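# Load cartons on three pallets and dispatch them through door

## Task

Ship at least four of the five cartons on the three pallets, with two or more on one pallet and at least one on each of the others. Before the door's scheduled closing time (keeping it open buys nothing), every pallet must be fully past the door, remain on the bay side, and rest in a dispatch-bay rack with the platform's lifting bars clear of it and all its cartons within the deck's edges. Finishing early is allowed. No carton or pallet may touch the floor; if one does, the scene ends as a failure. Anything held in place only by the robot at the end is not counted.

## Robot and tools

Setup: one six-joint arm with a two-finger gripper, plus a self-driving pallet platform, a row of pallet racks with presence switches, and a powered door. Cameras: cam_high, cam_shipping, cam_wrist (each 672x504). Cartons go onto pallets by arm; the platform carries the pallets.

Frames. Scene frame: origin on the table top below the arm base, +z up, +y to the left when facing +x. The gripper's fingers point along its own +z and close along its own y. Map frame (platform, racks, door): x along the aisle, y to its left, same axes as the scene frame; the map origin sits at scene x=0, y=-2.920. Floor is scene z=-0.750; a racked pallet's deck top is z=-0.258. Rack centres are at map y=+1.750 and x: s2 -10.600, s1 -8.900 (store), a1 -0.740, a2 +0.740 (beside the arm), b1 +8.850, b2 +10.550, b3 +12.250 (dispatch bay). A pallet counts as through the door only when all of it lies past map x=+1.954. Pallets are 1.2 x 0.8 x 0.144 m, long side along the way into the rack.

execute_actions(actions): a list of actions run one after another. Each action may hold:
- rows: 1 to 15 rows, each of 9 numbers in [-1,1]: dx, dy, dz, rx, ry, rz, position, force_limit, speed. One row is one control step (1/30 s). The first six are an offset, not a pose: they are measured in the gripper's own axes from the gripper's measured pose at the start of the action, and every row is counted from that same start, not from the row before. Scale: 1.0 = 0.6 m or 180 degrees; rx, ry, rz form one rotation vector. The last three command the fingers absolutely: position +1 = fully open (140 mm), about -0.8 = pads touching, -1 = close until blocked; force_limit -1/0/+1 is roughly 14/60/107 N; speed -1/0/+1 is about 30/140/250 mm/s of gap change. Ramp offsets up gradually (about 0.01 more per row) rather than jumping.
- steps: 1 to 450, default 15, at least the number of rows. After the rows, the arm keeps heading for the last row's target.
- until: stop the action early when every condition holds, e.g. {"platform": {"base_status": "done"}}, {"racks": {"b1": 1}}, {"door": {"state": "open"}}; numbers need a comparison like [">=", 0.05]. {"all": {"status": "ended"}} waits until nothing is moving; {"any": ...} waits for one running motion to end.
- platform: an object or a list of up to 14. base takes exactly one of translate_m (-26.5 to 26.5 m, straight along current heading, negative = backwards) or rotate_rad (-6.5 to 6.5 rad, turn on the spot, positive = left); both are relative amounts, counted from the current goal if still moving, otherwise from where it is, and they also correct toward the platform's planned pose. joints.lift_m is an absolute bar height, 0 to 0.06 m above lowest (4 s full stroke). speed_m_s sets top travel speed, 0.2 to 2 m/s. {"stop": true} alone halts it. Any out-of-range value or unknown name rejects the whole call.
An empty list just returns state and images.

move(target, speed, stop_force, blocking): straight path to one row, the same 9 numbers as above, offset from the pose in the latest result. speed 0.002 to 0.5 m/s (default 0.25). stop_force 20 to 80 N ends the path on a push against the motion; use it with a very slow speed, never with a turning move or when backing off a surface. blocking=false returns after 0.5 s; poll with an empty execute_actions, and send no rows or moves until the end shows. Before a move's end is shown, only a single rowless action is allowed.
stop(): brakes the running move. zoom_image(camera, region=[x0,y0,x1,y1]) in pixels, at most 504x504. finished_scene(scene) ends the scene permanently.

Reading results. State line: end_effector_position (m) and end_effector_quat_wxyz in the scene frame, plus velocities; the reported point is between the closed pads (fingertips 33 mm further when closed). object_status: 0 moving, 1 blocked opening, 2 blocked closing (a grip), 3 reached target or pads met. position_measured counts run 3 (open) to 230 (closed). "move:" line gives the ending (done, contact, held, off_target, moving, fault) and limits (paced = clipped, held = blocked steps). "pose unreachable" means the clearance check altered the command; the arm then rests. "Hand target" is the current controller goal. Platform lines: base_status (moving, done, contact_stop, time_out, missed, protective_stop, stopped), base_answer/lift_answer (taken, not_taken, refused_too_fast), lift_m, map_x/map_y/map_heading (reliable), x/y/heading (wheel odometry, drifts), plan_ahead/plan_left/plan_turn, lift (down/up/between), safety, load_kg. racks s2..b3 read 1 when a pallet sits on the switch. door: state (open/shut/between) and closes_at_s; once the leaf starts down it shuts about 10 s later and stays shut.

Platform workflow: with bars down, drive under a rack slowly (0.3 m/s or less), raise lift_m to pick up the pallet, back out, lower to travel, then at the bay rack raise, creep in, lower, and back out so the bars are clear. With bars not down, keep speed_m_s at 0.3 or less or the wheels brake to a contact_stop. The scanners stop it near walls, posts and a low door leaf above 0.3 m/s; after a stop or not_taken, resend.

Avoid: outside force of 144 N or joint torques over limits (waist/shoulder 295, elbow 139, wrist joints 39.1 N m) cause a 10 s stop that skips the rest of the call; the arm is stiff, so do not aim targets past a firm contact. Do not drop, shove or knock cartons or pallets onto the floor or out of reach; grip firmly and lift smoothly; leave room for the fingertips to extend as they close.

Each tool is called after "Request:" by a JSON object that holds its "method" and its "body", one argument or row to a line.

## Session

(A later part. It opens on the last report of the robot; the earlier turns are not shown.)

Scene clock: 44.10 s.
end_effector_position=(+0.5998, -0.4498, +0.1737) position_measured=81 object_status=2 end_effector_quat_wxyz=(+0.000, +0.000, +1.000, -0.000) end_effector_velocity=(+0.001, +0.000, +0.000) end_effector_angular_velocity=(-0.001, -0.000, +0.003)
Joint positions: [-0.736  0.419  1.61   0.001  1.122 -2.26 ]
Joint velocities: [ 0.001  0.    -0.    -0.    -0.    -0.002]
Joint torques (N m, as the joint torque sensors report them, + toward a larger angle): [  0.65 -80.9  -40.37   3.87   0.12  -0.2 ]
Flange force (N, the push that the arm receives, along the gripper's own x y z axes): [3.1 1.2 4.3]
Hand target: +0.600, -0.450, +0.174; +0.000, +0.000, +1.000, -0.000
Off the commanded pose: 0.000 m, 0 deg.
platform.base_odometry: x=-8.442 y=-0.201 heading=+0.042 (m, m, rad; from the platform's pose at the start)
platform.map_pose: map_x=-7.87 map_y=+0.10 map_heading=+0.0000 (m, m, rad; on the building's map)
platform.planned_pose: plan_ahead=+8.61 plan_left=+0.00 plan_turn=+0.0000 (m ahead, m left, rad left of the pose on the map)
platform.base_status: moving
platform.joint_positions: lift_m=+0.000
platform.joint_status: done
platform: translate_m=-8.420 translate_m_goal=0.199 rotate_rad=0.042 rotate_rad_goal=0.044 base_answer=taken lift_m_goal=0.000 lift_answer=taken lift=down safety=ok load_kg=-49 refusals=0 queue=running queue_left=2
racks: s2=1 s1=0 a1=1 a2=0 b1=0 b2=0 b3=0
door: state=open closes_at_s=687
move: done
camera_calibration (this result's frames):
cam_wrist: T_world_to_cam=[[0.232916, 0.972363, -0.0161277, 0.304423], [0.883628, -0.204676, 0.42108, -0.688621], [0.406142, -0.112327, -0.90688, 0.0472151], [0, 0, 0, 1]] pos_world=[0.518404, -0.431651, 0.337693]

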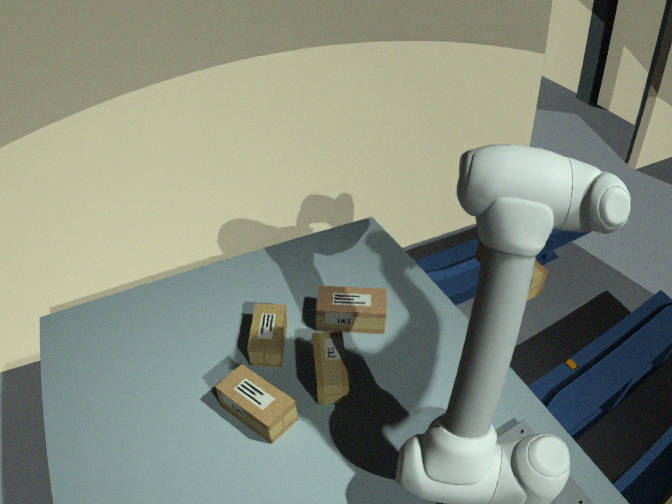

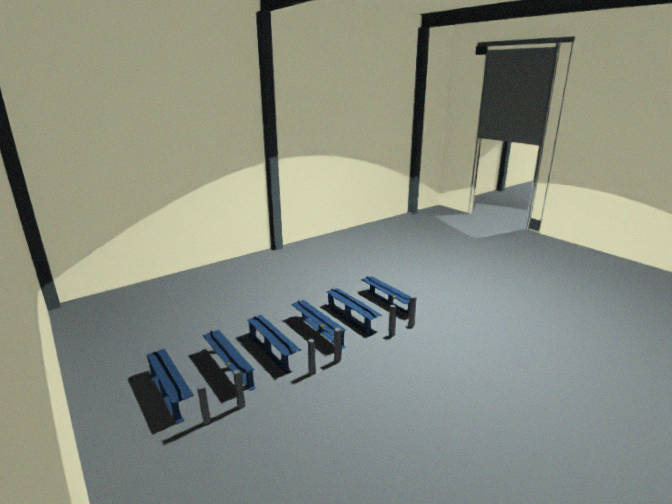

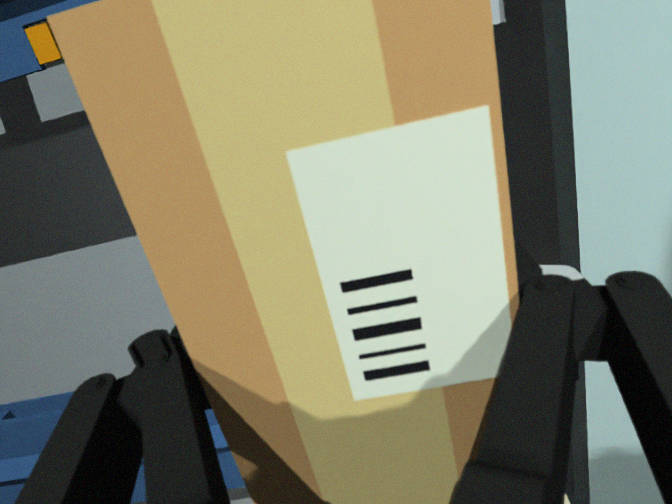

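Request:
{"method": "move", "body": {
  "target": [0, -0.733, 0.51, 0, 0, 0, -1, 0.3, 0.3],
  "speed": 0.25
}}

Request:
{"method": "execute_actions", "body": {
  "actions": [
    {"steps": 450, "until": {"platform": {"map_y": [">=", 1.2]}}}
  ]
}}

Request:
{"method": "move", "body": {
  "target": [0, 0, 0.055, 0, 0, 0, -1, 0.3, 0.3],
  "speed": 0.05
}}

Request:
{"method": "execute_actions", "body": {
  "actions": [
    {"steps": 150, "until": {"all": {"status": "ended"}}}
  ]
}}

Request:
{"method": "move", "body": {
  "target": [0, 0, 0.07, 0, 0, 0, -1, 0.3, 0.3],
  "speed": 0.012,
  "stop_force": 20
}}

Scene clock: 54.07 s.
end_effector_position=(+0.5995, -0.8901, -0.1314) position_measured=81 object_status=2 end_effector_quat_wxyz=(+0.000, +0.000, +1.000, -0.001) end_effector_velocity=(+0.002, +0.001, -0.001) end_effector_angular_velocity=(+0.000, -0.001, +0.002)
Joint positions: [-1.056  1.159  0.851 -0.003  1.141 -2.578]
Joint velocities: [ 0.002  0.001 -0.001  0.001 -0.001  0.   ]
Joint torques (N m, as the joint torque sensors report them, + toward a larger angle): [   0.59 -135.62  -40.59    3.95   -0.04   -0.16]
Flange force (N, the push that the arm receives, along the gripper's own x y z axes): [2.4 3.7 3.7]
Hand target: +0.600, -0.890, -0.131; +0.000, +0.000, +1.000, -0.000
Off the commanded pose: 0.001 m, 0 deg.
platform.base_odometry: x=+0.197 y=+0.157 heading=+0.910 (m, m, rad; from the platform's pose at the start)
platform.map_pose: map_x=+0.74 map_y=+0.10 map_heading=+0.8858 (m, m, rad; on the building's map)
platform.planned_pose: plan_ahead=+0.00 plan_left=+0.00 plan_turn=+0.6851 (m ahead, m left, rad left of the pose on the map)
platform.base_status: moving
platform.joint_positions: lift_m=+0.030
platform.joint_status: moving
platform: translate_m=0.199 translate_m_goal=0.199 rotate_rad=0.927 rotate_rad_goal=1.612 base_answer=taken lift_m_goal=0.060 lift_answer=taken lift=between safety=ok load_kg=23 refusals=0 queue=running queue_left=1
racks: s2=1 s1=0 a1=1 a2=0 b1=0 b2=0 b3=0
door: state=open closes_at_s=687
move: done
camera_calibration (this result's frames):
cam_wrist: T_world_to_cam=[[0.232905, 0.972361, -0.0164281, 0.727702], [0.883686, -0.204552, 0.421019, -0.649879], [0.406022, -0.112575, -0.906903, -0.278993], [0, 0, 0, 1]] pos_world=[0.518081, -0.871931, 0.0325462]

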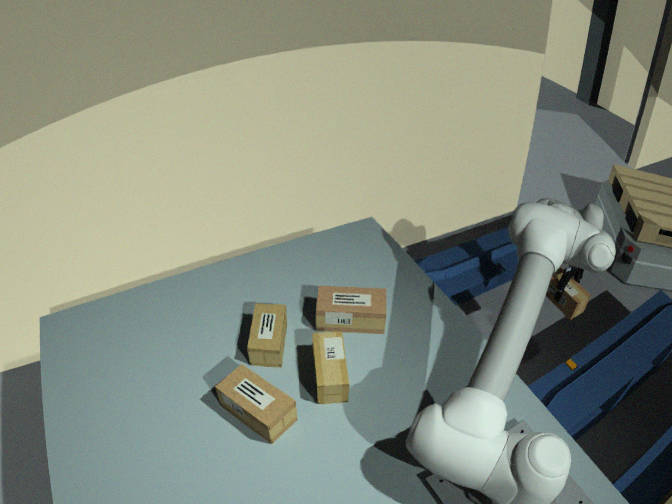

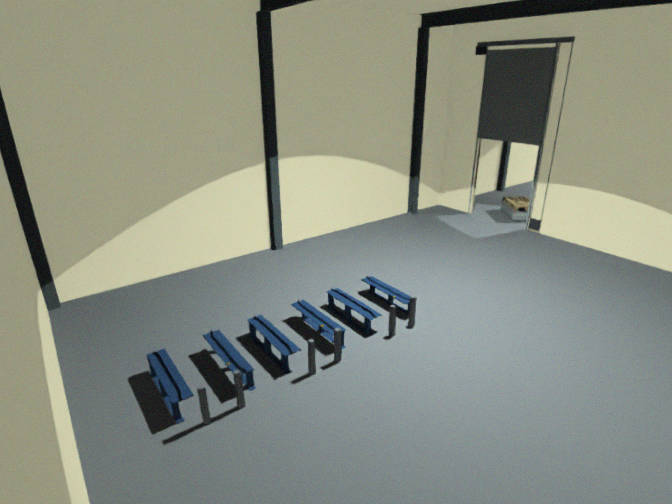

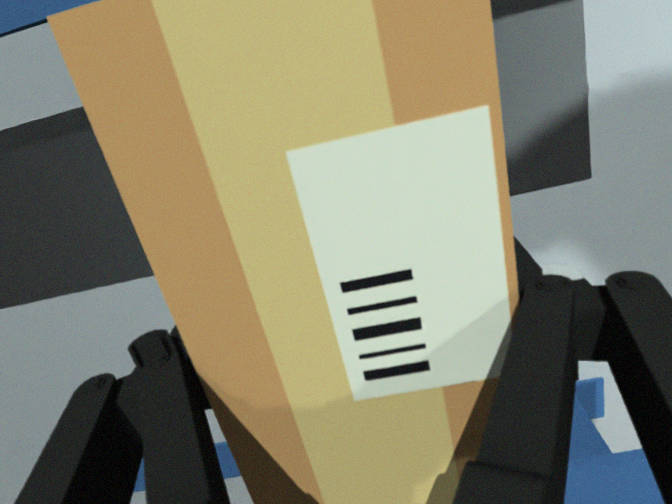

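Scene clock: 60.17 s.
end_effector_position=(+0.5996, -0.8900, -0.1315) position_measured=81 object_status=2 end_effector_quat_wxyz=(+0.000, +0.000, +1.000, -0.000) end_effector_velocity=(+0.003, +0.001, -0.000) end_effector_angular_velocity=(-0.001, -0.001, +0.002)
Joint positions: [-1.056  1.159  0.851 -0.003  1.141 -2.578]
Joint velocities: [ 0.002  0.    -0.     0.001 -0.001 -0.   ]
Joint torques (N m, as the joint torque sensors report them, + toward a larger angle): [   0.62 -134.54  -40.35    3.96    0.02   -0.36]
Flange force (N, the push that the arm receives, along the gripper's own x y z axes): [2.4 5.7 1.9]
Hand target: +0.600, -0.890, -0.131; +0.000, +0.000, +1.000, -0.000
Off the commanded pose: 0.000 m, 0 deg.
platform.base_odometry: x=+0.151 y=+1.250 heading=+1.612 (m, m, rad; from the platform's pose at the start)
platform.map_pose: map_x=+0.74 map_y=+1.20 map_heading=+1.5708 (m, m, rad; on the building's map)
platform.planned_pose: plan_ahead=+0.40 plan_left=+0.00 plan_turn=+0.0000 (m ahead, m left, rad left of the pose on the map)
platform.base_status: moving
platform.joint_positions: lift_m=+0.060
platform.joint_status: done
platform: translate_m=1.302 translate_m_goal=1.699 rotate_rad=1.612 rotate_rad_goal=1.611 base_answer=taken lift_m_goal=0.060 lift_answer=taken lift=up safety=ok load_kg=19 refusals=0 queue=running queue_left=0
racks: s2=1 s1=0 a1=1 a2=0 b1=0 b2=0 b3=0
door: state=open closes_at_s=687
camera_calibration (this result's frames):
cam_wrist: T_world_to_cam=[[0.23291, 0.972362, -0.0162926, 0.727641], [0.883658, -0.204608, 0.421052, -0.64992], [0.406081, -0.112464, -0.90689, -0.27903], [0, 0, 0, 1]] pos_world=[0.518141, -0.87189, 0.0324556]

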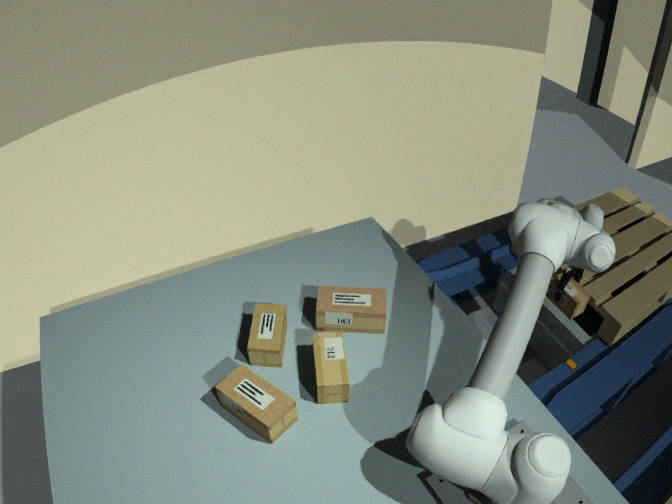

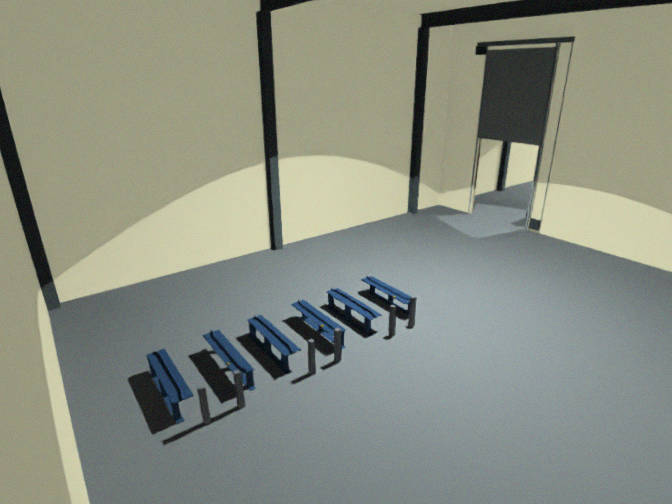

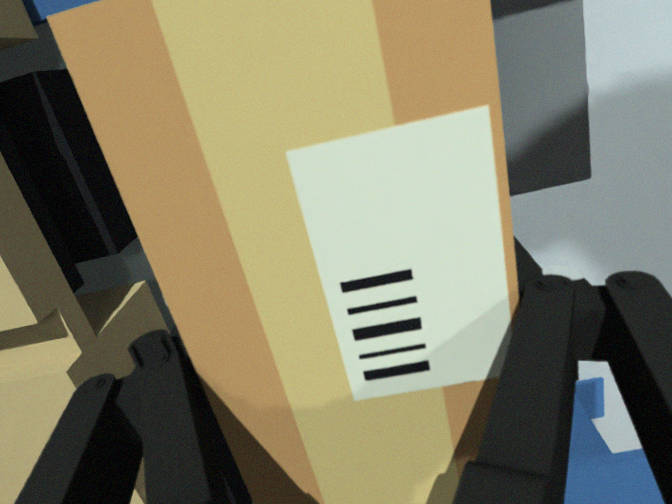

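Scene clock: 61.10 s.
end_effector_position=(+0.5996, -0.8901, -0.1645) position_measured=81 object_status=2 end_effector_quat_wxyz=(+0.000, +0.000, +1.000, -0.000) end_effector_velocity=(-0.001, -0.001, -0.000) end_effector_angular_velocity=(+0.000, -0.000, -0.001)
Joint positions: [-1.056  1.189  0.852 -0.003  1.11  -2.578]
Joint velocities: [-0.001  0.     0.     0.    -0.    -0.   ]
Joint torques (N m, as the joint torque sensors report them, + toward a larger angle): [   1.23 -133.13  -39.56    3.86    0.09   -0.26]
Flange force (N, the push that the arm receives, along the gripper's own x y z axes): [5.3 6.6 2.0]
Hand target: +0.600, -0.890, -0.164; +0.000, +0.000, +1.000, -0.000
Off the commanded pose: 0.000 m, 0 deg.
platform.base_odometry: x=+0.140 y=+1.529 heading=+1.612 (m, m, rad; from the platform's pose at the start)
platform.map_pose: map_x=+0.74 map_y=+1.48 map_heading=+1.5708 (m, m, rad; on the building's map)
platform.planned_pose: plan_ahead=+0.12 plan_left=+0.00 plan_turn=+0.0000 (m ahead, m left, rad left of the pose on the map)
platform.base_status: moving
platform.joint_positions: lift_m=+0.060
platform.joint_status: done
platform: translate_m=1.582 translate_m_goal=1.699 rotate_rad=1.612 rotate_rad_goal=1.611 base_answer=taken lift_m_goal=0.060 lift_answer=taken lift=up safety=ok load_kg=19 refusals=0 queue=running queue_left=0
racks: s2=1 s1=0 a1=1 a2=0 b1=0 b2=0 b3=0
door: state=open closes_at_s=687
move: done
camera_calibration (this result's frames):
cam_wrist: T_world_to_cam=[[0.232914, 0.972362, -0.0162295, 0.727123], [0.88364, -0.204634, 0.421075, -0.636056], [0.406116, -0.112415, -0.906881, -0.308982], [0, 0, 0, 1]] pos_world=[0.51817, -0.87192, -0.000581451]

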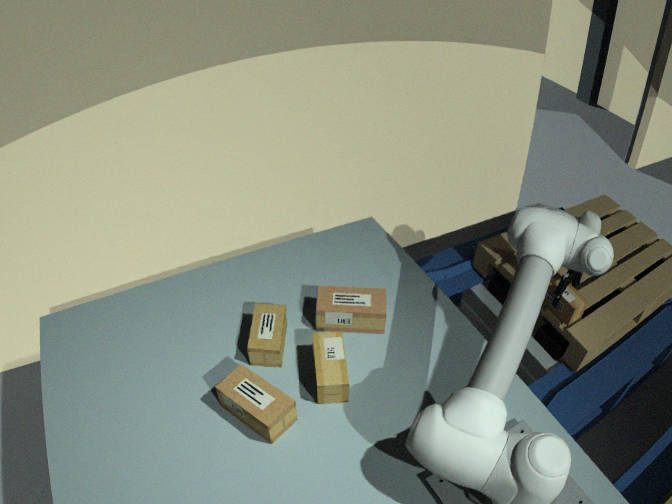

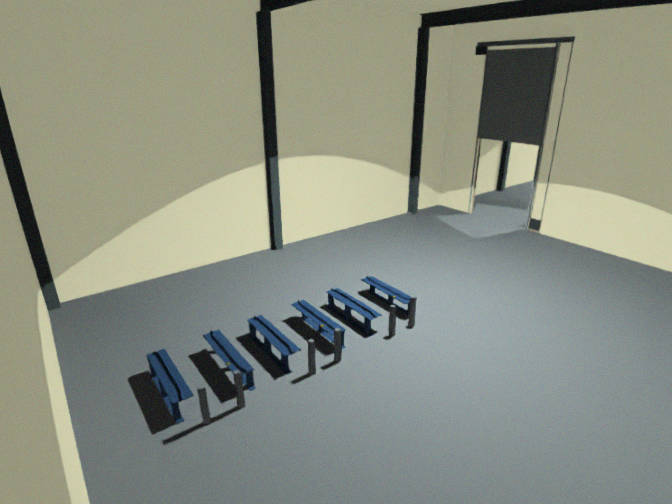

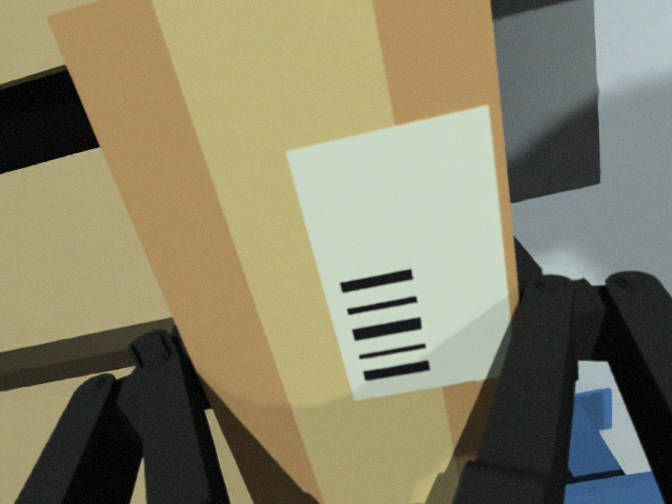

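Scene clock: 62.03 s.
end_effector_position=(+0.5996, -0.8901, -0.1645) position_measured=81 object_status=2 end_effector_quat_wxyz=(+0.000, +0.000, +1.000, -0.000) end_effector_velocity=(-0.001, -0.000, -0.000) end_effector_angular_velocity=(+0.001, +0.000, -0.001)
Joint positions: [-1.056  1.189  0.852 -0.003  1.11  -2.578]
Joint velocities: [-0.001  0.    -0.     0.     0.001  0.   ]
Joint torques (N m, as the joint torque sensors report them, + toward a larger angle): [   1.2  -136.63  -39.99    4.05   -0.09   -0.09]
Flange force (N, the push that the arm receives, along the gripper's own x y z axes): [3.3 2.1 3.6]
Hand target: +0.600, -0.890, -0.164; +0.000, +0.000, +1.000, -0.000
Off the commanded pose: 0.000 m, 0 deg.
platform.base_odometry: x=+0.134 y=+1.656 heading=+1.612 (m, m, rad; from the platform's pose at the start)
platform.map_pose: map_x=+0.74 map_y=+1.60 map_heading=+1.5708 (m, m, rad; on the building's map)
platform.planned_pose: plan_ahead=+0.00 plan_left=+0.00 plan_turn=+0.0000 (m ahead, m left, rad left of the pose on the map)
platform.base_status: done
platform.joint_positions: lift_m=+0.060
platform.joint_status: done
platform: translate_m=1.699 translate_m_goal=1.699 rotate_rad=1.612 rotate_rad_goal=1.611 base_answer=taken lift_m_goal=0.060 lift_answer=taken lift=up safety=ok load_kg=18 refusals=0 queue=done queue_left=0
racks: s2=1 s1=0 a1=1 a2=0 b1=0 b2=0 b3=0
door: state=open closes_at_s=687
camera_calibration (this result's frames):
cam_wrist: T_world_to_cam=[[0.232895, 0.972366, -0.0162516, 0.727146], [0.883676, -0.204616, 0.42101, -0.636026], [0.40605, -0.112412, -0.90691, -0.308945], [0, 0, 0, 1]] pos_world=[0.518139, -0.871923, -0.000594417]

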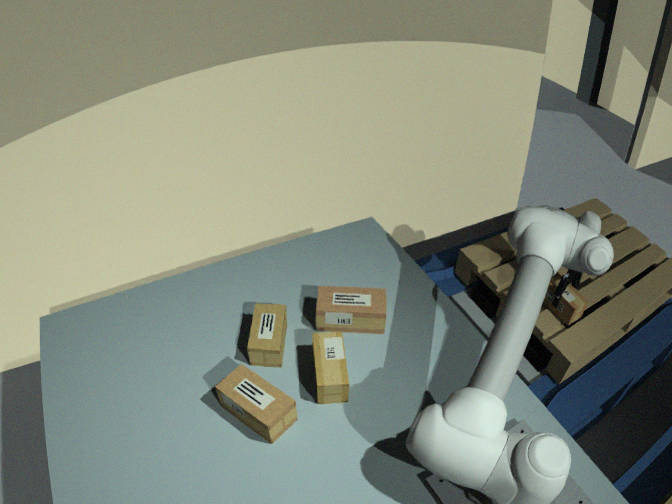

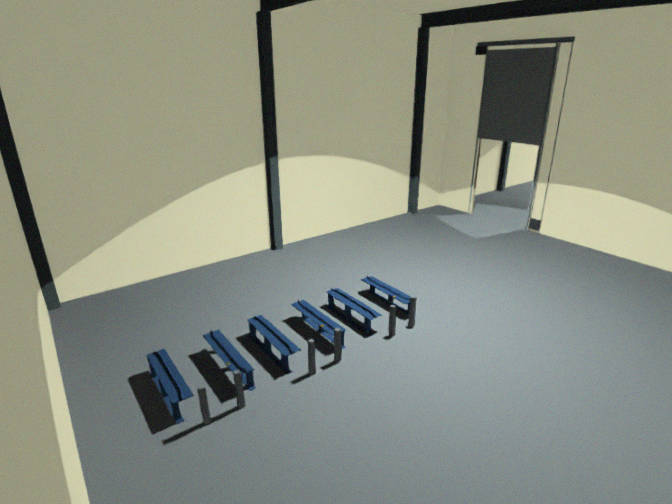

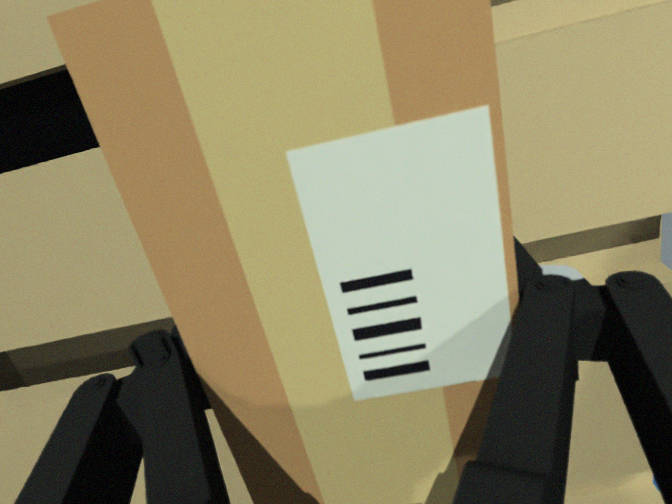

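Scene clock: 63.87 s.
end_effector_position=(+0.5996, -0.8902, -0.1826) position_measured=81 object_status=2 end_effector_quat_wxyz=(+0.000, +0.000, +1.000, -0.001) end_effector_velocity=(-0.000, +0.001, +0.000) end_effector_angular_velocity=(+0.002, +0.001, +0.000)
Joint positions: [-1.056  1.207  0.85  -0.003  1.094 -2.578]
Joint velocities: [ 0.    -0.001  0.001  0.     0.002 -0.   ]
Joint torques (N m, as the joint torque sensors report them, + toward a larger angle): [   0.92 -110.58  -27.46    4.      1.05   -0.1 ]
Flange force (N, the push that the arm receives, along the gripper's own x y z axes): [4.4 4.8 -20.6]
Hand target: +0.600, -0.890, -0.182; +0.000, +0.000, +1.000, -0.001
Off the commanded pose: 0.024 m, 0 deg.
platform.base_odometry: x=+0.134 y=+1.656 heading=+1.612 (m, m, rad; from the platform's pose at the start)
platform.map_pose: map_x=+0.74 map_y=+1.60 map_heading=+1.5708 (m, m, rad; on the building's map)
platform.planned_pose: plan_ahead=+0.00 plan_left=+0.00 plan_turn=+0.0000 (m ahead, m left, rad left of the pose on the map)
platform.base_status: done
platform.joint_positions: lift_m=+0.060
platform.joint_status: done
platform: translate_m=1.699 translate_m_goal=1.699 rotate_rad=1.612 rotate_rad_goal=1.611 base_answer=taken lift_m_goal=0.060 lift_answer=taken lift=up safety=ok load_kg=18 refusals=0 queue=done queue_left=0
racks: s2=1 s1=0 a1=1 a2=0 b1=0 b2=0 b3=0
door: state=open closes_at_s=687
move: contact
camera_calibration (this result's frames):
cam_wrist: T_world_to_cam=[[0.232893, 0.972363, -0.0164846, 0.726949], [0.88361, -0.204495, 0.421208, -0.628343], [0.406196, -0.112662, -0.906814, -0.32566], [0, 0, 0, 1]] pos_world=[0.51819, -0.872041, -0.0186664]

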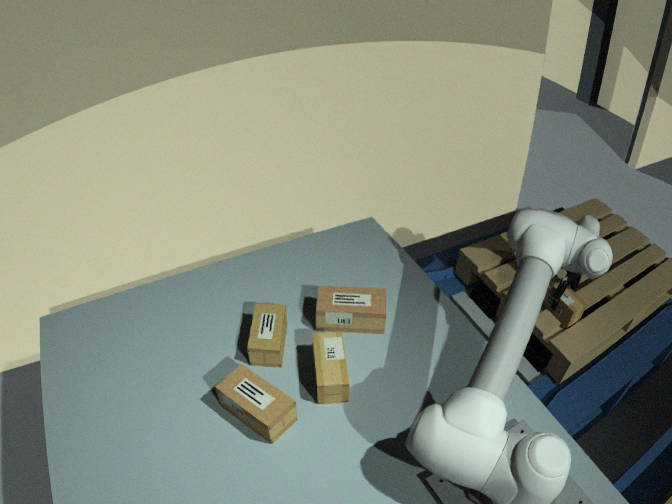

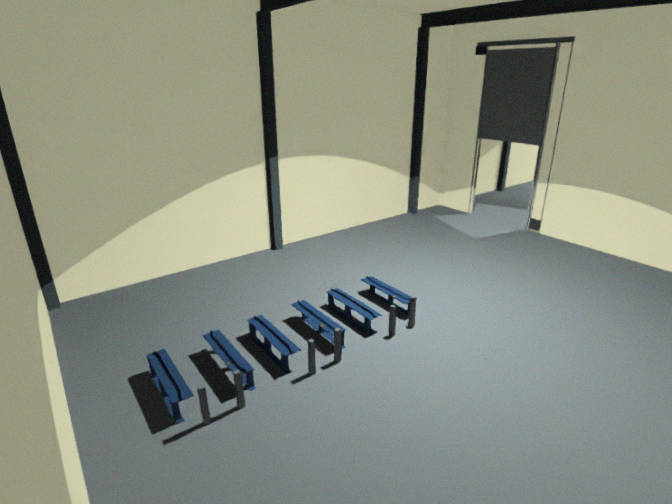

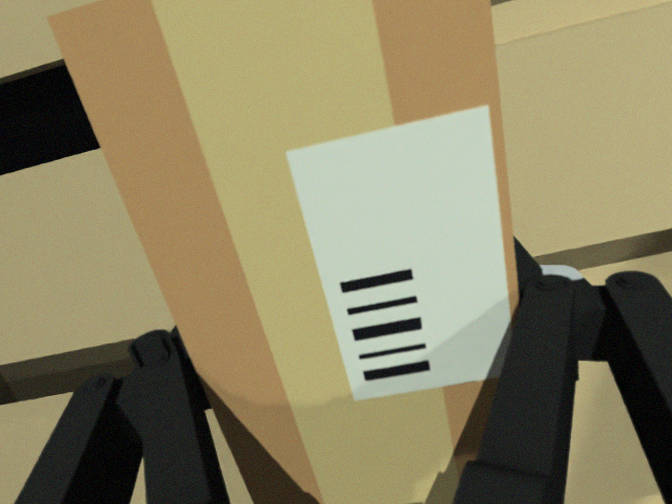

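Request:
{"method": "execute_actions", "body": {
  "actions": [
    {"rows": [[0,0,0,0,0,0,1,0.3,0.3]], "steps": 12}
  ]
}}

Request:
{"method": "move", "body": {
  "target": [0, 0, -0.2, 0, 0, 0, 1, 0.3, 0.3],
  "speed": 0.25
}}

Request:
{"method": "zoom_image", "body": {
  "camera": "cam_high",
  "region": [200, 270, 420, 450]
}}

Scene clock: 67.87 s.
end_effector_position=(+0.5996, -0.8903, -0.1825) position_measured=3 object_status=0 end_effector_quat_wxyz=(+0.000, +0.000, +1.000, -0.001) end_effector_velocity=(+0.001, +0.001, +0.001) end_effector_angular_velocity=(-0.000, -0.001, +0.001)
Joint positions: [-1.056  1.207  0.85  -0.003  1.094 -2.578]
Joint velocities: [ 0.001 -0.001 -0.     0.001  0.    -0.   ]
Joint torques (N m, as the joint torque sensors report them, + toward a larger angle): [   0.67 -132.85  -38.03    4.03    0.08   -0.3 ]
Flange force (N, the push that the arm receives, along the gripper's own x y z axes): [2.5 4.9 -0.7]
Hand target: +0.600, -0.890, -0.183; +0.000, +0.000, +1.000, -0.001
Off the commanded pose: 0.000 m, 0 deg.
platform.base_odometry: x=+0.134 y=+1.656 heading=+1.612 (m, m, rad; from the platform's pose at the start)
platform.map_pose: map_x=+0.74 map_y=+1.60 map_heading=+1.5708 (m, m, rad; on the building's map)
platform.planned_pose: plan_ahead=+0.00 plan_left=+0.00 plan_turn=+0.0000 (m ahead, m left, rad left of the pose on the map)
platform.base_status: done
platform.joint_positions: lift_m=+0.060
platform.joint_status: done
platform: translate_m=1.699 translate_m_goal=1.699 rotate_rad=1.612 rotate_rad_goal=1.611 base_answer=taken lift_m_goal=0.060 lift_answer=taken lift=up safety=ok load_kg=18 refusals=0 queue=done queue_left=0
racks: s2=1 s1=0 a1=1 a2=0 b1=0 b2=0 b3=0
door: state=open closes_at_s=687
camera_calibration (this result's frames):
cam_wrist: T_world_to_cam=[[0.232888, 0.972362, -0.0165663, 0.726968], [0.883593, -0.20445, 0.421263, -0.62835], [0.406234, -0.112745, -0.906787, -0.325656], [0, 0, 0, 1]] pos_world=[0.518195, -0.872059, -0.0185567]

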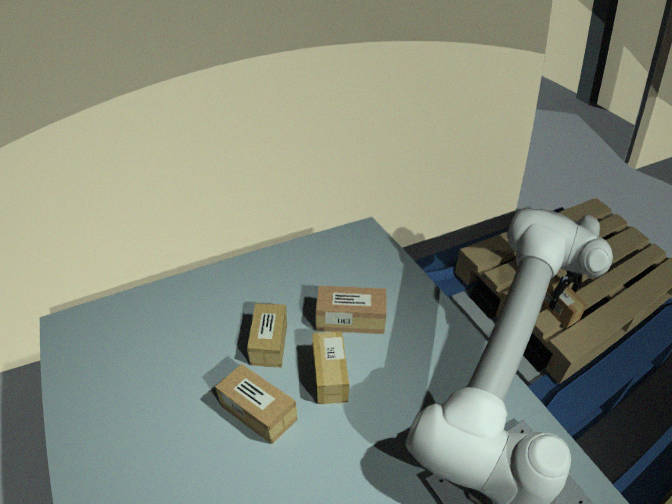

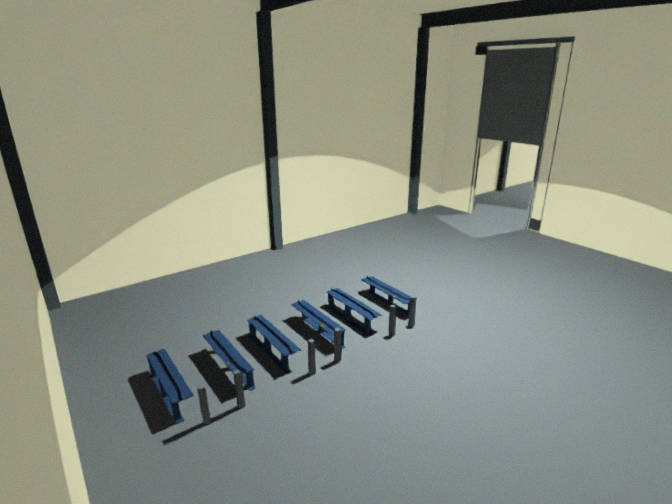

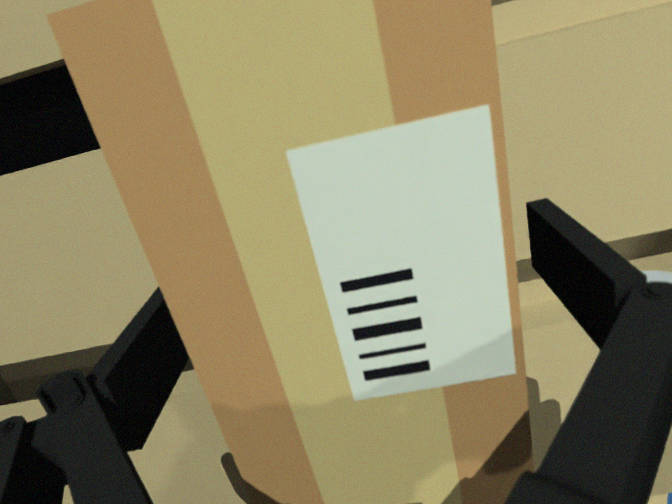

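Scene clock: 68.73 s.
end_effector_position=(+0.5996, -0.8901, -0.0624) position_measured=3 object_status=3 end_effector_quat_wxyz=(+0.000, +0.000, +1.000, -0.001) end_effector_velocity=(-0.000, -0.001, +0.001) end_effector_angular_velocity=(-0.001, -0.001, -0.001)
Joint positions: [-1.056  1.101  0.837 -0.003  1.212 -2.578]
Joint velocities: [-0.001 -0.001 -0.     0.    -0.    -0.   ]
Joint torques (N m, as the joint torque sensors report them, + toward a larger angle): [   0.83 -131.2   -40.68    4.24    0.01   -0.38]
Flange force (N, the push that the arm receives, along the gripper's own x y z axes): [4.5 5.1 -0.3]
Hand target: +0.600, -0.890, -0.063; +0.000, +0.000, +1.000, -0.001
Off the commanded pose: 0.000 m, 0 deg.
platform.base_odometry: x=+0.134 y=+1.656 heading=+1.612 (m, m, rad; from the platform's pose at the start)
platform.map_pose: map_x=+0.74 map_y=+1.60 map_heading=+1.5708 (m, m, rad; on the building's map)
platform.planned_pose: plan_ahead=+0.00 plan_left=+0.00 plan_turn=+0.0000 (m ahead, m left, rad left of the pose on the map)
platform.base_status: done
platform.joint_positions: lift_m=+0.060
platform.joint_status: done
platform: translate_m=1.699 translate_m_goal=1.699 rotate_rad=1.612 rotate_rad_goal=1.611 base_answer=taken lift_m_goal=0.060 lift_answer=taken lift=up safety=ok load_kg=18 refusals=0 queue=done queue_left=0
racks: s2=1 s1=0 a1=1 a2=0 b1=0 b2=0 b3=0
door: state=open closes_at_s=687
move: done
camera_calibration (this result's frames):
cam_wrist: T_world_to_cam=[[0.232929, 0.972352, -0.0165958, 0.72874], [0.883533, -0.20446, 0.421385, -0.678869], [0.406342, -0.112816, -0.90673, -0.216835], [0, 0, 0, 1]] pos_world=[0.518167, -0.871856, 0.101549]

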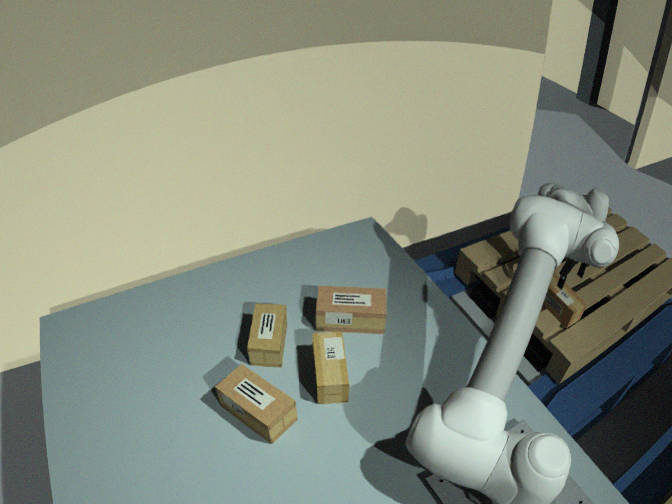

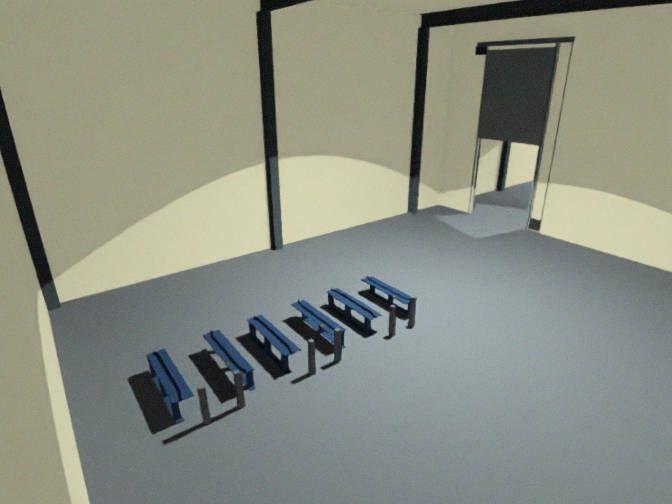

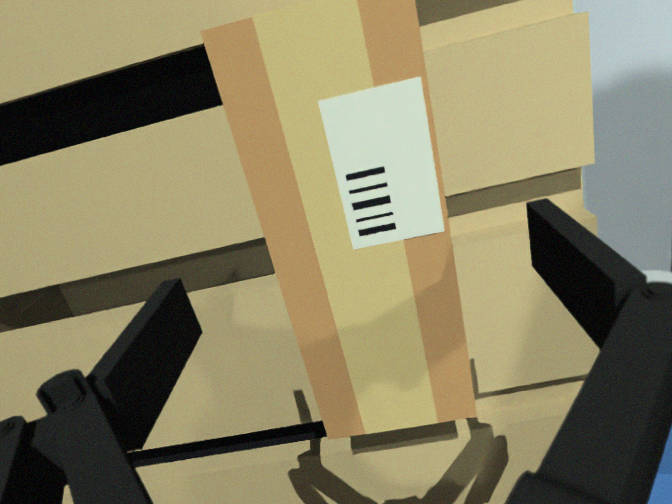

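Region (200, 270, 420, 450) of cam_high's 672x504 image, scaled by 2.291, with more detail than that image has; it fills the top 412 rows of this view, and the rest is white.

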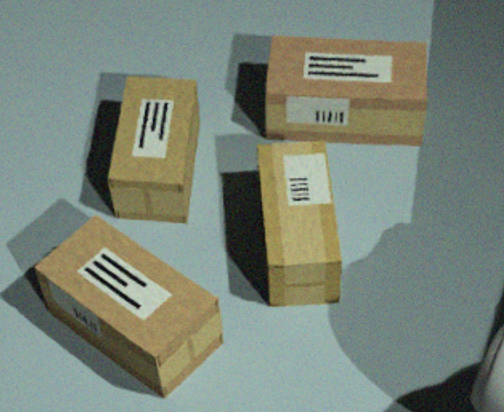

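Request:
{"method": "execute_actions", "body": {
  "actions": [
    {"platform": [{"base": {"translate_m": -1.5}, "speed_m_s": 0.3}, {"base": {"rotate_rad": -1.5708}, "joints": {"lift_m": 0}, "speed_m_s": 2}, {"base": {"translate_m": 8.11}}, {"base": {"rotate_rad": 1.5708}, "joints": {"lift_m": 0.06}}, {"base": {"translate_m": 1.65}, "speed_m_s": 0.3}, {"joints": {"lift_m": 0.025}}, {"base": {"translate_m": -1.65}, "joints": {"lift_m": 0}}, {"base": {"rotate_rad": -1.5708}, "speed_m_s": 2}, {"base": {"translate_m": -9.59}}, {"base": {"rotate_rad": 1.5708}, "joints": {"lift_m": 0.025}}, {"base": {"translate_m": 1.65}, "speed_m_s": 0.3}], "steps": 1}
  ]
}}

Request:
{"method": "move", "body": {
  "target": [-0.034, 0.9, -0.437, 0, 0, 0.122, 1, 0.3, 0.3],
  "speed": 0.4
}}

Request:
{"method": "move", "body": {
  "target": [0.309, 0.831, -0.017, 0, 0, 0, 1, 0.3, 0.3],
  "speed": 0.4
}}

Scene clock: 112.60 s.
end_effector_position=(+0.5996, -0.8901, -0.0625) position_measured=3 object_status=3 end_effector_quat_wxyz=(+0.000, +0.000, +1.000, -0.001) end_effector_velocity=(-0.001, -0.000, -0.001) end_effector_angular_velocity=(+0.000, +0.001, -0.000)
Joint positions: [-1.056  1.102  0.837 -0.003  1.212 -2.578]
Joint velocities: [-0.001  0.001 -0.    -0.001 -0.     0.   ]
Joint torques (N m, as the joint torque sensors report them, + toward a larger angle): [   1.16 -129.66  -39.49    4.1     0.06   -0.24]
Flange force (N, the push that the arm receives, along the gripper's own x y z axes): [3.4 3.4 -0.9]
Hand target: +0.600, -0.890, -0.063; +0.000, +0.000, +1.000, -0.001
Off the commanded pose: 0.000 m, 0 deg.
platform.base_odometry: x=+0.134 y=+1.656 heading=+1.612 (m, m, rad; from the platform's pose at the start)
platform.map_pose: map_x=+0.74 map_y=+1.60 map_heading=+1.5708 (m, m, rad; on the building's map)
platform.planned_pose: plan_ahead=-1.50 plan_left=+0.00 plan_turn=+0.0000 (m ahead, m left, rad left of the pose on the map)
platform.base_status: moving
platform.joint_positions: lift_m=+0.060
platform.joint_status: done
platform: translate_m=1.699 translate_m_goal=0.199 rotate_rad=1.612 rotate_rad_goal=1.611 base_answer=taken lift_m_goal=0.060 lift_answer=taken lift=up safety=ok load_kg=18 refusals=0 queue=running queue_left=10
racks: s2=1 s1=0 a1=1 a2=0 b1=0 b2=0 b3=0
door: state=open closes_at_s=687
camera_calibration (this result's frames):
cam_wrist: T_world_to_cam=[[0.232863, 0.972369, -0.0165582, 0.728805], [0.883595, -0.204429, 0.421271, -0.678799], [0.406246, -0.112729, -0.906784, -0.216841], [0, 0, 0, 1]] pos_world=[0.518162, -0.871878, 0.101398]

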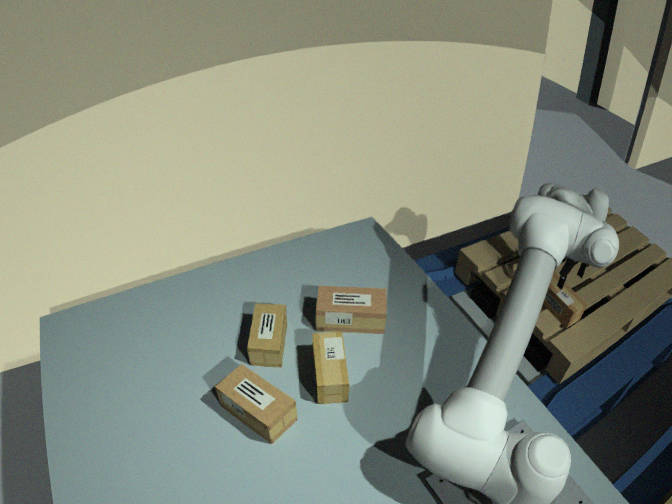

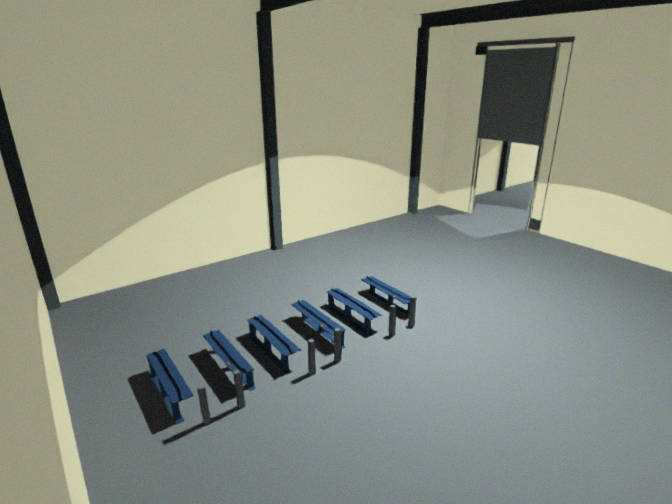

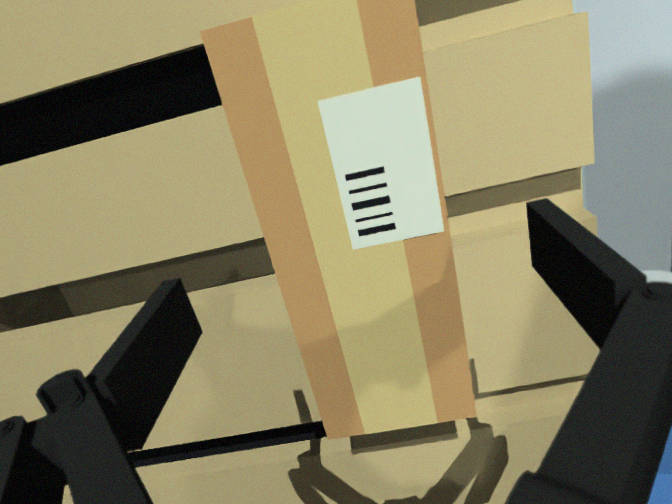

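Scene clock: 114.53 s.
end_effector_position=(+0.6202, -0.3497, +0.1986) position_measured=3 object_status=3 end_effector_quat_wxyz=(+0.000, +0.191, +0.982, -0.000) end_effector_velocity=(+0.001, +0.001, +0.000) end_effector_angular_velocity=(-0.000, -0.000, +0.001)
Joint positions: [-0.61   0.346  1.666  0.002  1.139 -1.751]
Joint velocities: [ 0.002 -0.     0.    -0.    -0.     0.002]
Joint torques (N m, as the joint torque sensors report them, + toward a larger angle): [  0.65 -72.31 -39.1    3.94   0.11  -0.25]
Flange force (N, the push that the arm receives, along the gripper's own x y z axes): [3.0 -0.6 0.7]
Hand target: +0.620, -0.350, +0.199; +0.000, +0.191, +0.982, -0.000
Off the commanded pose: 0.000 m, 0 deg.
platform.base_odometry: x=+0.153 y=+1.193 heading=+1.613 (m, m, rad; from the platform's pose at the start)
platform.map_pose: map_x=+0.74 map_y=+1.13 map_heading=+1.5708 (m, m, rad; on the building's map)
platform.planned_pose: plan_ahead=-1.03 plan_left=+0.00 plan_turn=+0.0000 (m ahead, m left, rad left of the pose on the map)
platform.base_status: moving
platform.joint_positions: lift_m=+0.060
platform.joint_status: done
platform: translate_m=1.226 translate_m_goal=0.199 rotate_rad=1.613 rotate_rad_goal=1.611 base_answer=taken lift_m_goal=0.060 lift_answer=taken lift=up safety=ok load_kg=18 refusals=0 queue=running queue_left=10
racks: s2=1 s1=0 a1=1 a2=0 b1=0 b2=0 b3=0
door: state=open closes_at_s=687
move: done
camera_calibration (this result's frames):
cam_wrist: T_world_to_cam=[[0.579678, 0.814689, -0.0159778, -0.0674684], [0.742736, -0.520213, 0.421571, -0.719718], [0.335137, -0.256242, -0.906655, 0.0664111], [0, 0, 0, 1]] pos_world=[0.551413, -0.302423, 0.362546]

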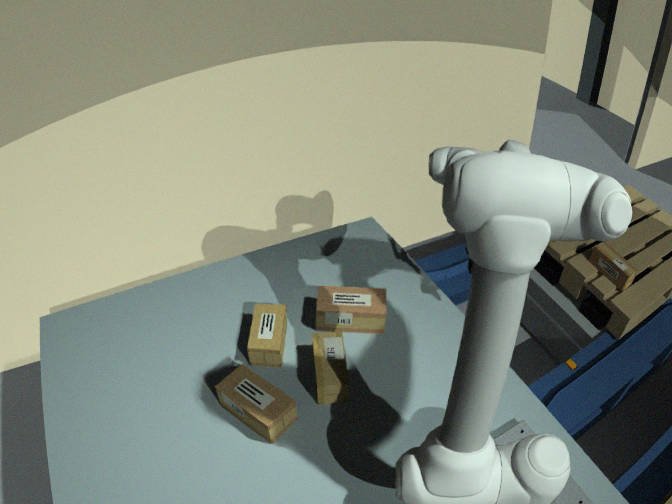

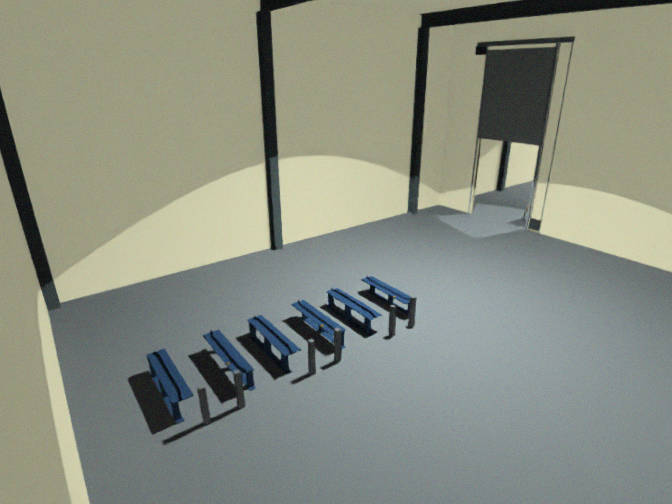

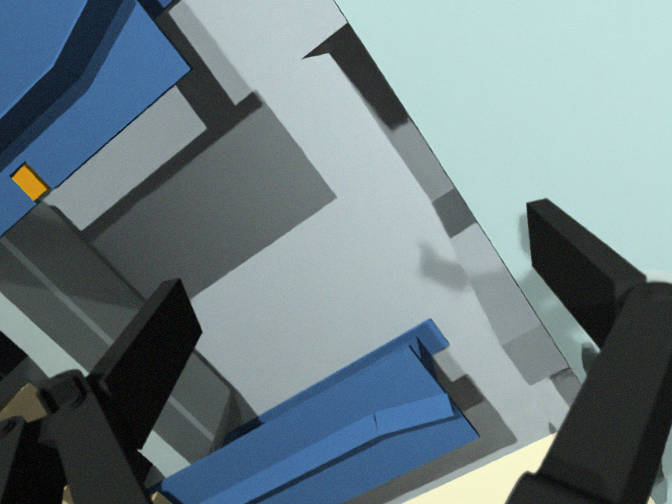

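Scene clock: 116.30 s.
end_effector_position=(+0.6354, +0.1814, +0.2082) position_measured=3 object_status=3 end_effector_quat_wxyz=(+0.000, +0.191, +0.982, -0.000) end_effector_velocity=(+0.000, +0.000, -0.000) end_effector_angular_velocity=(-0.000, -0.001, +0.000)
Joint positions: [ 0.173  0.258  1.759  0.009  1.13  -0.971]
Joint velocities: [ 0.     0.    -0.    -0.    -0.001  0.   ]
Joint torques (N m, as the joint torque sensors report them, + toward a larger angle): [ -0.12 -64.5  -38.31   3.98   0.17  -0.27]
Flange force (N, the push that the arm receives, along the gripper's own x y z axes): [-0.5 -0.1 1.9]
Hand target: +0.635, +0.181, +0.208; +0.000, +0.191, +0.982, -0.000
Off the commanded pose: 0.001 m, 0 deg.
platform.base_odometry: x=+0.176 y=+0.664 heading=+1.612 (m, m, rad; from the platform's pose at the start)
platform.map_pose: map_x=+0.74 map_y=+0.59 map_heading=+1.5708 (m, m, rad; on the building's map)
platform.planned_pose: plan_ahead=-0.49 plan_left=+0.00 plan_turn=+0.0000 (m ahead, m left, rad left of the pose on the map)
platform.base_status: moving
platform.joint_positions: lift_m=+0.060
platform.joint_status: done
platform: translate_m=0.696 translate_m_goal=0.199 rotate_rad=1.612 rotate_rad_goal=1.611 base_answer=taken lift_m_goal=0.060 lift_answer=taken lift=up safety=ok load_kg=18 refusals=0 queue=running queue_left=10
racks: s2=1 s1=0 a1=1 a2=0 b1=0 b2=0 b3=0
door: state=open closes_at_s=687
move: done
camera_calibration (this result's frames):
cam_wrist: T_world_to_cam=[[0.579745, 0.814646, -0.0157103, -0.508883], [0.742739, -0.520448, 0.421276, -0.458602], [0.335015, -0.255902, -0.906796, 0.20619], [0, 0, 0, 1]] pos_world=[0.566567, 0.228646, 0.372175]

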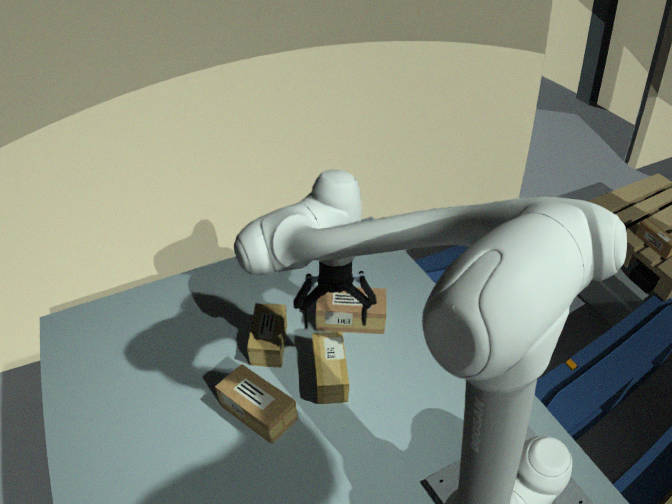

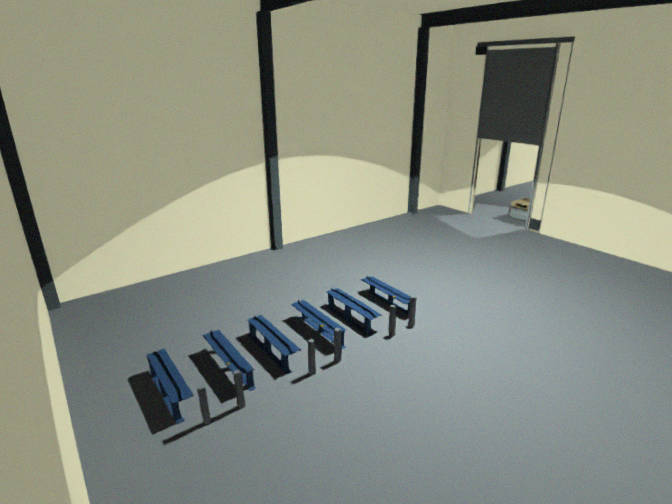

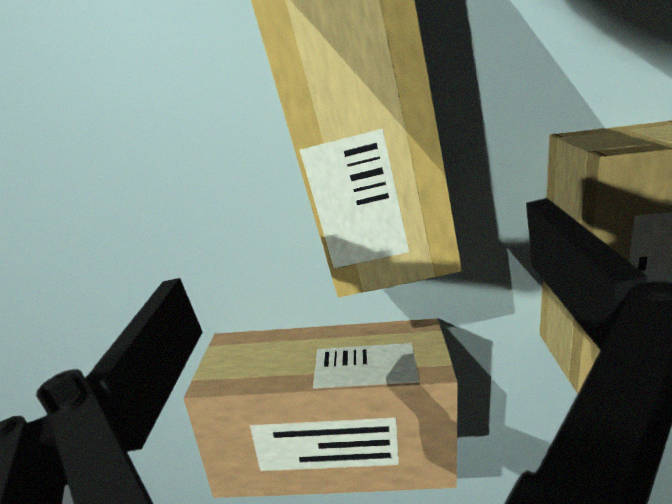

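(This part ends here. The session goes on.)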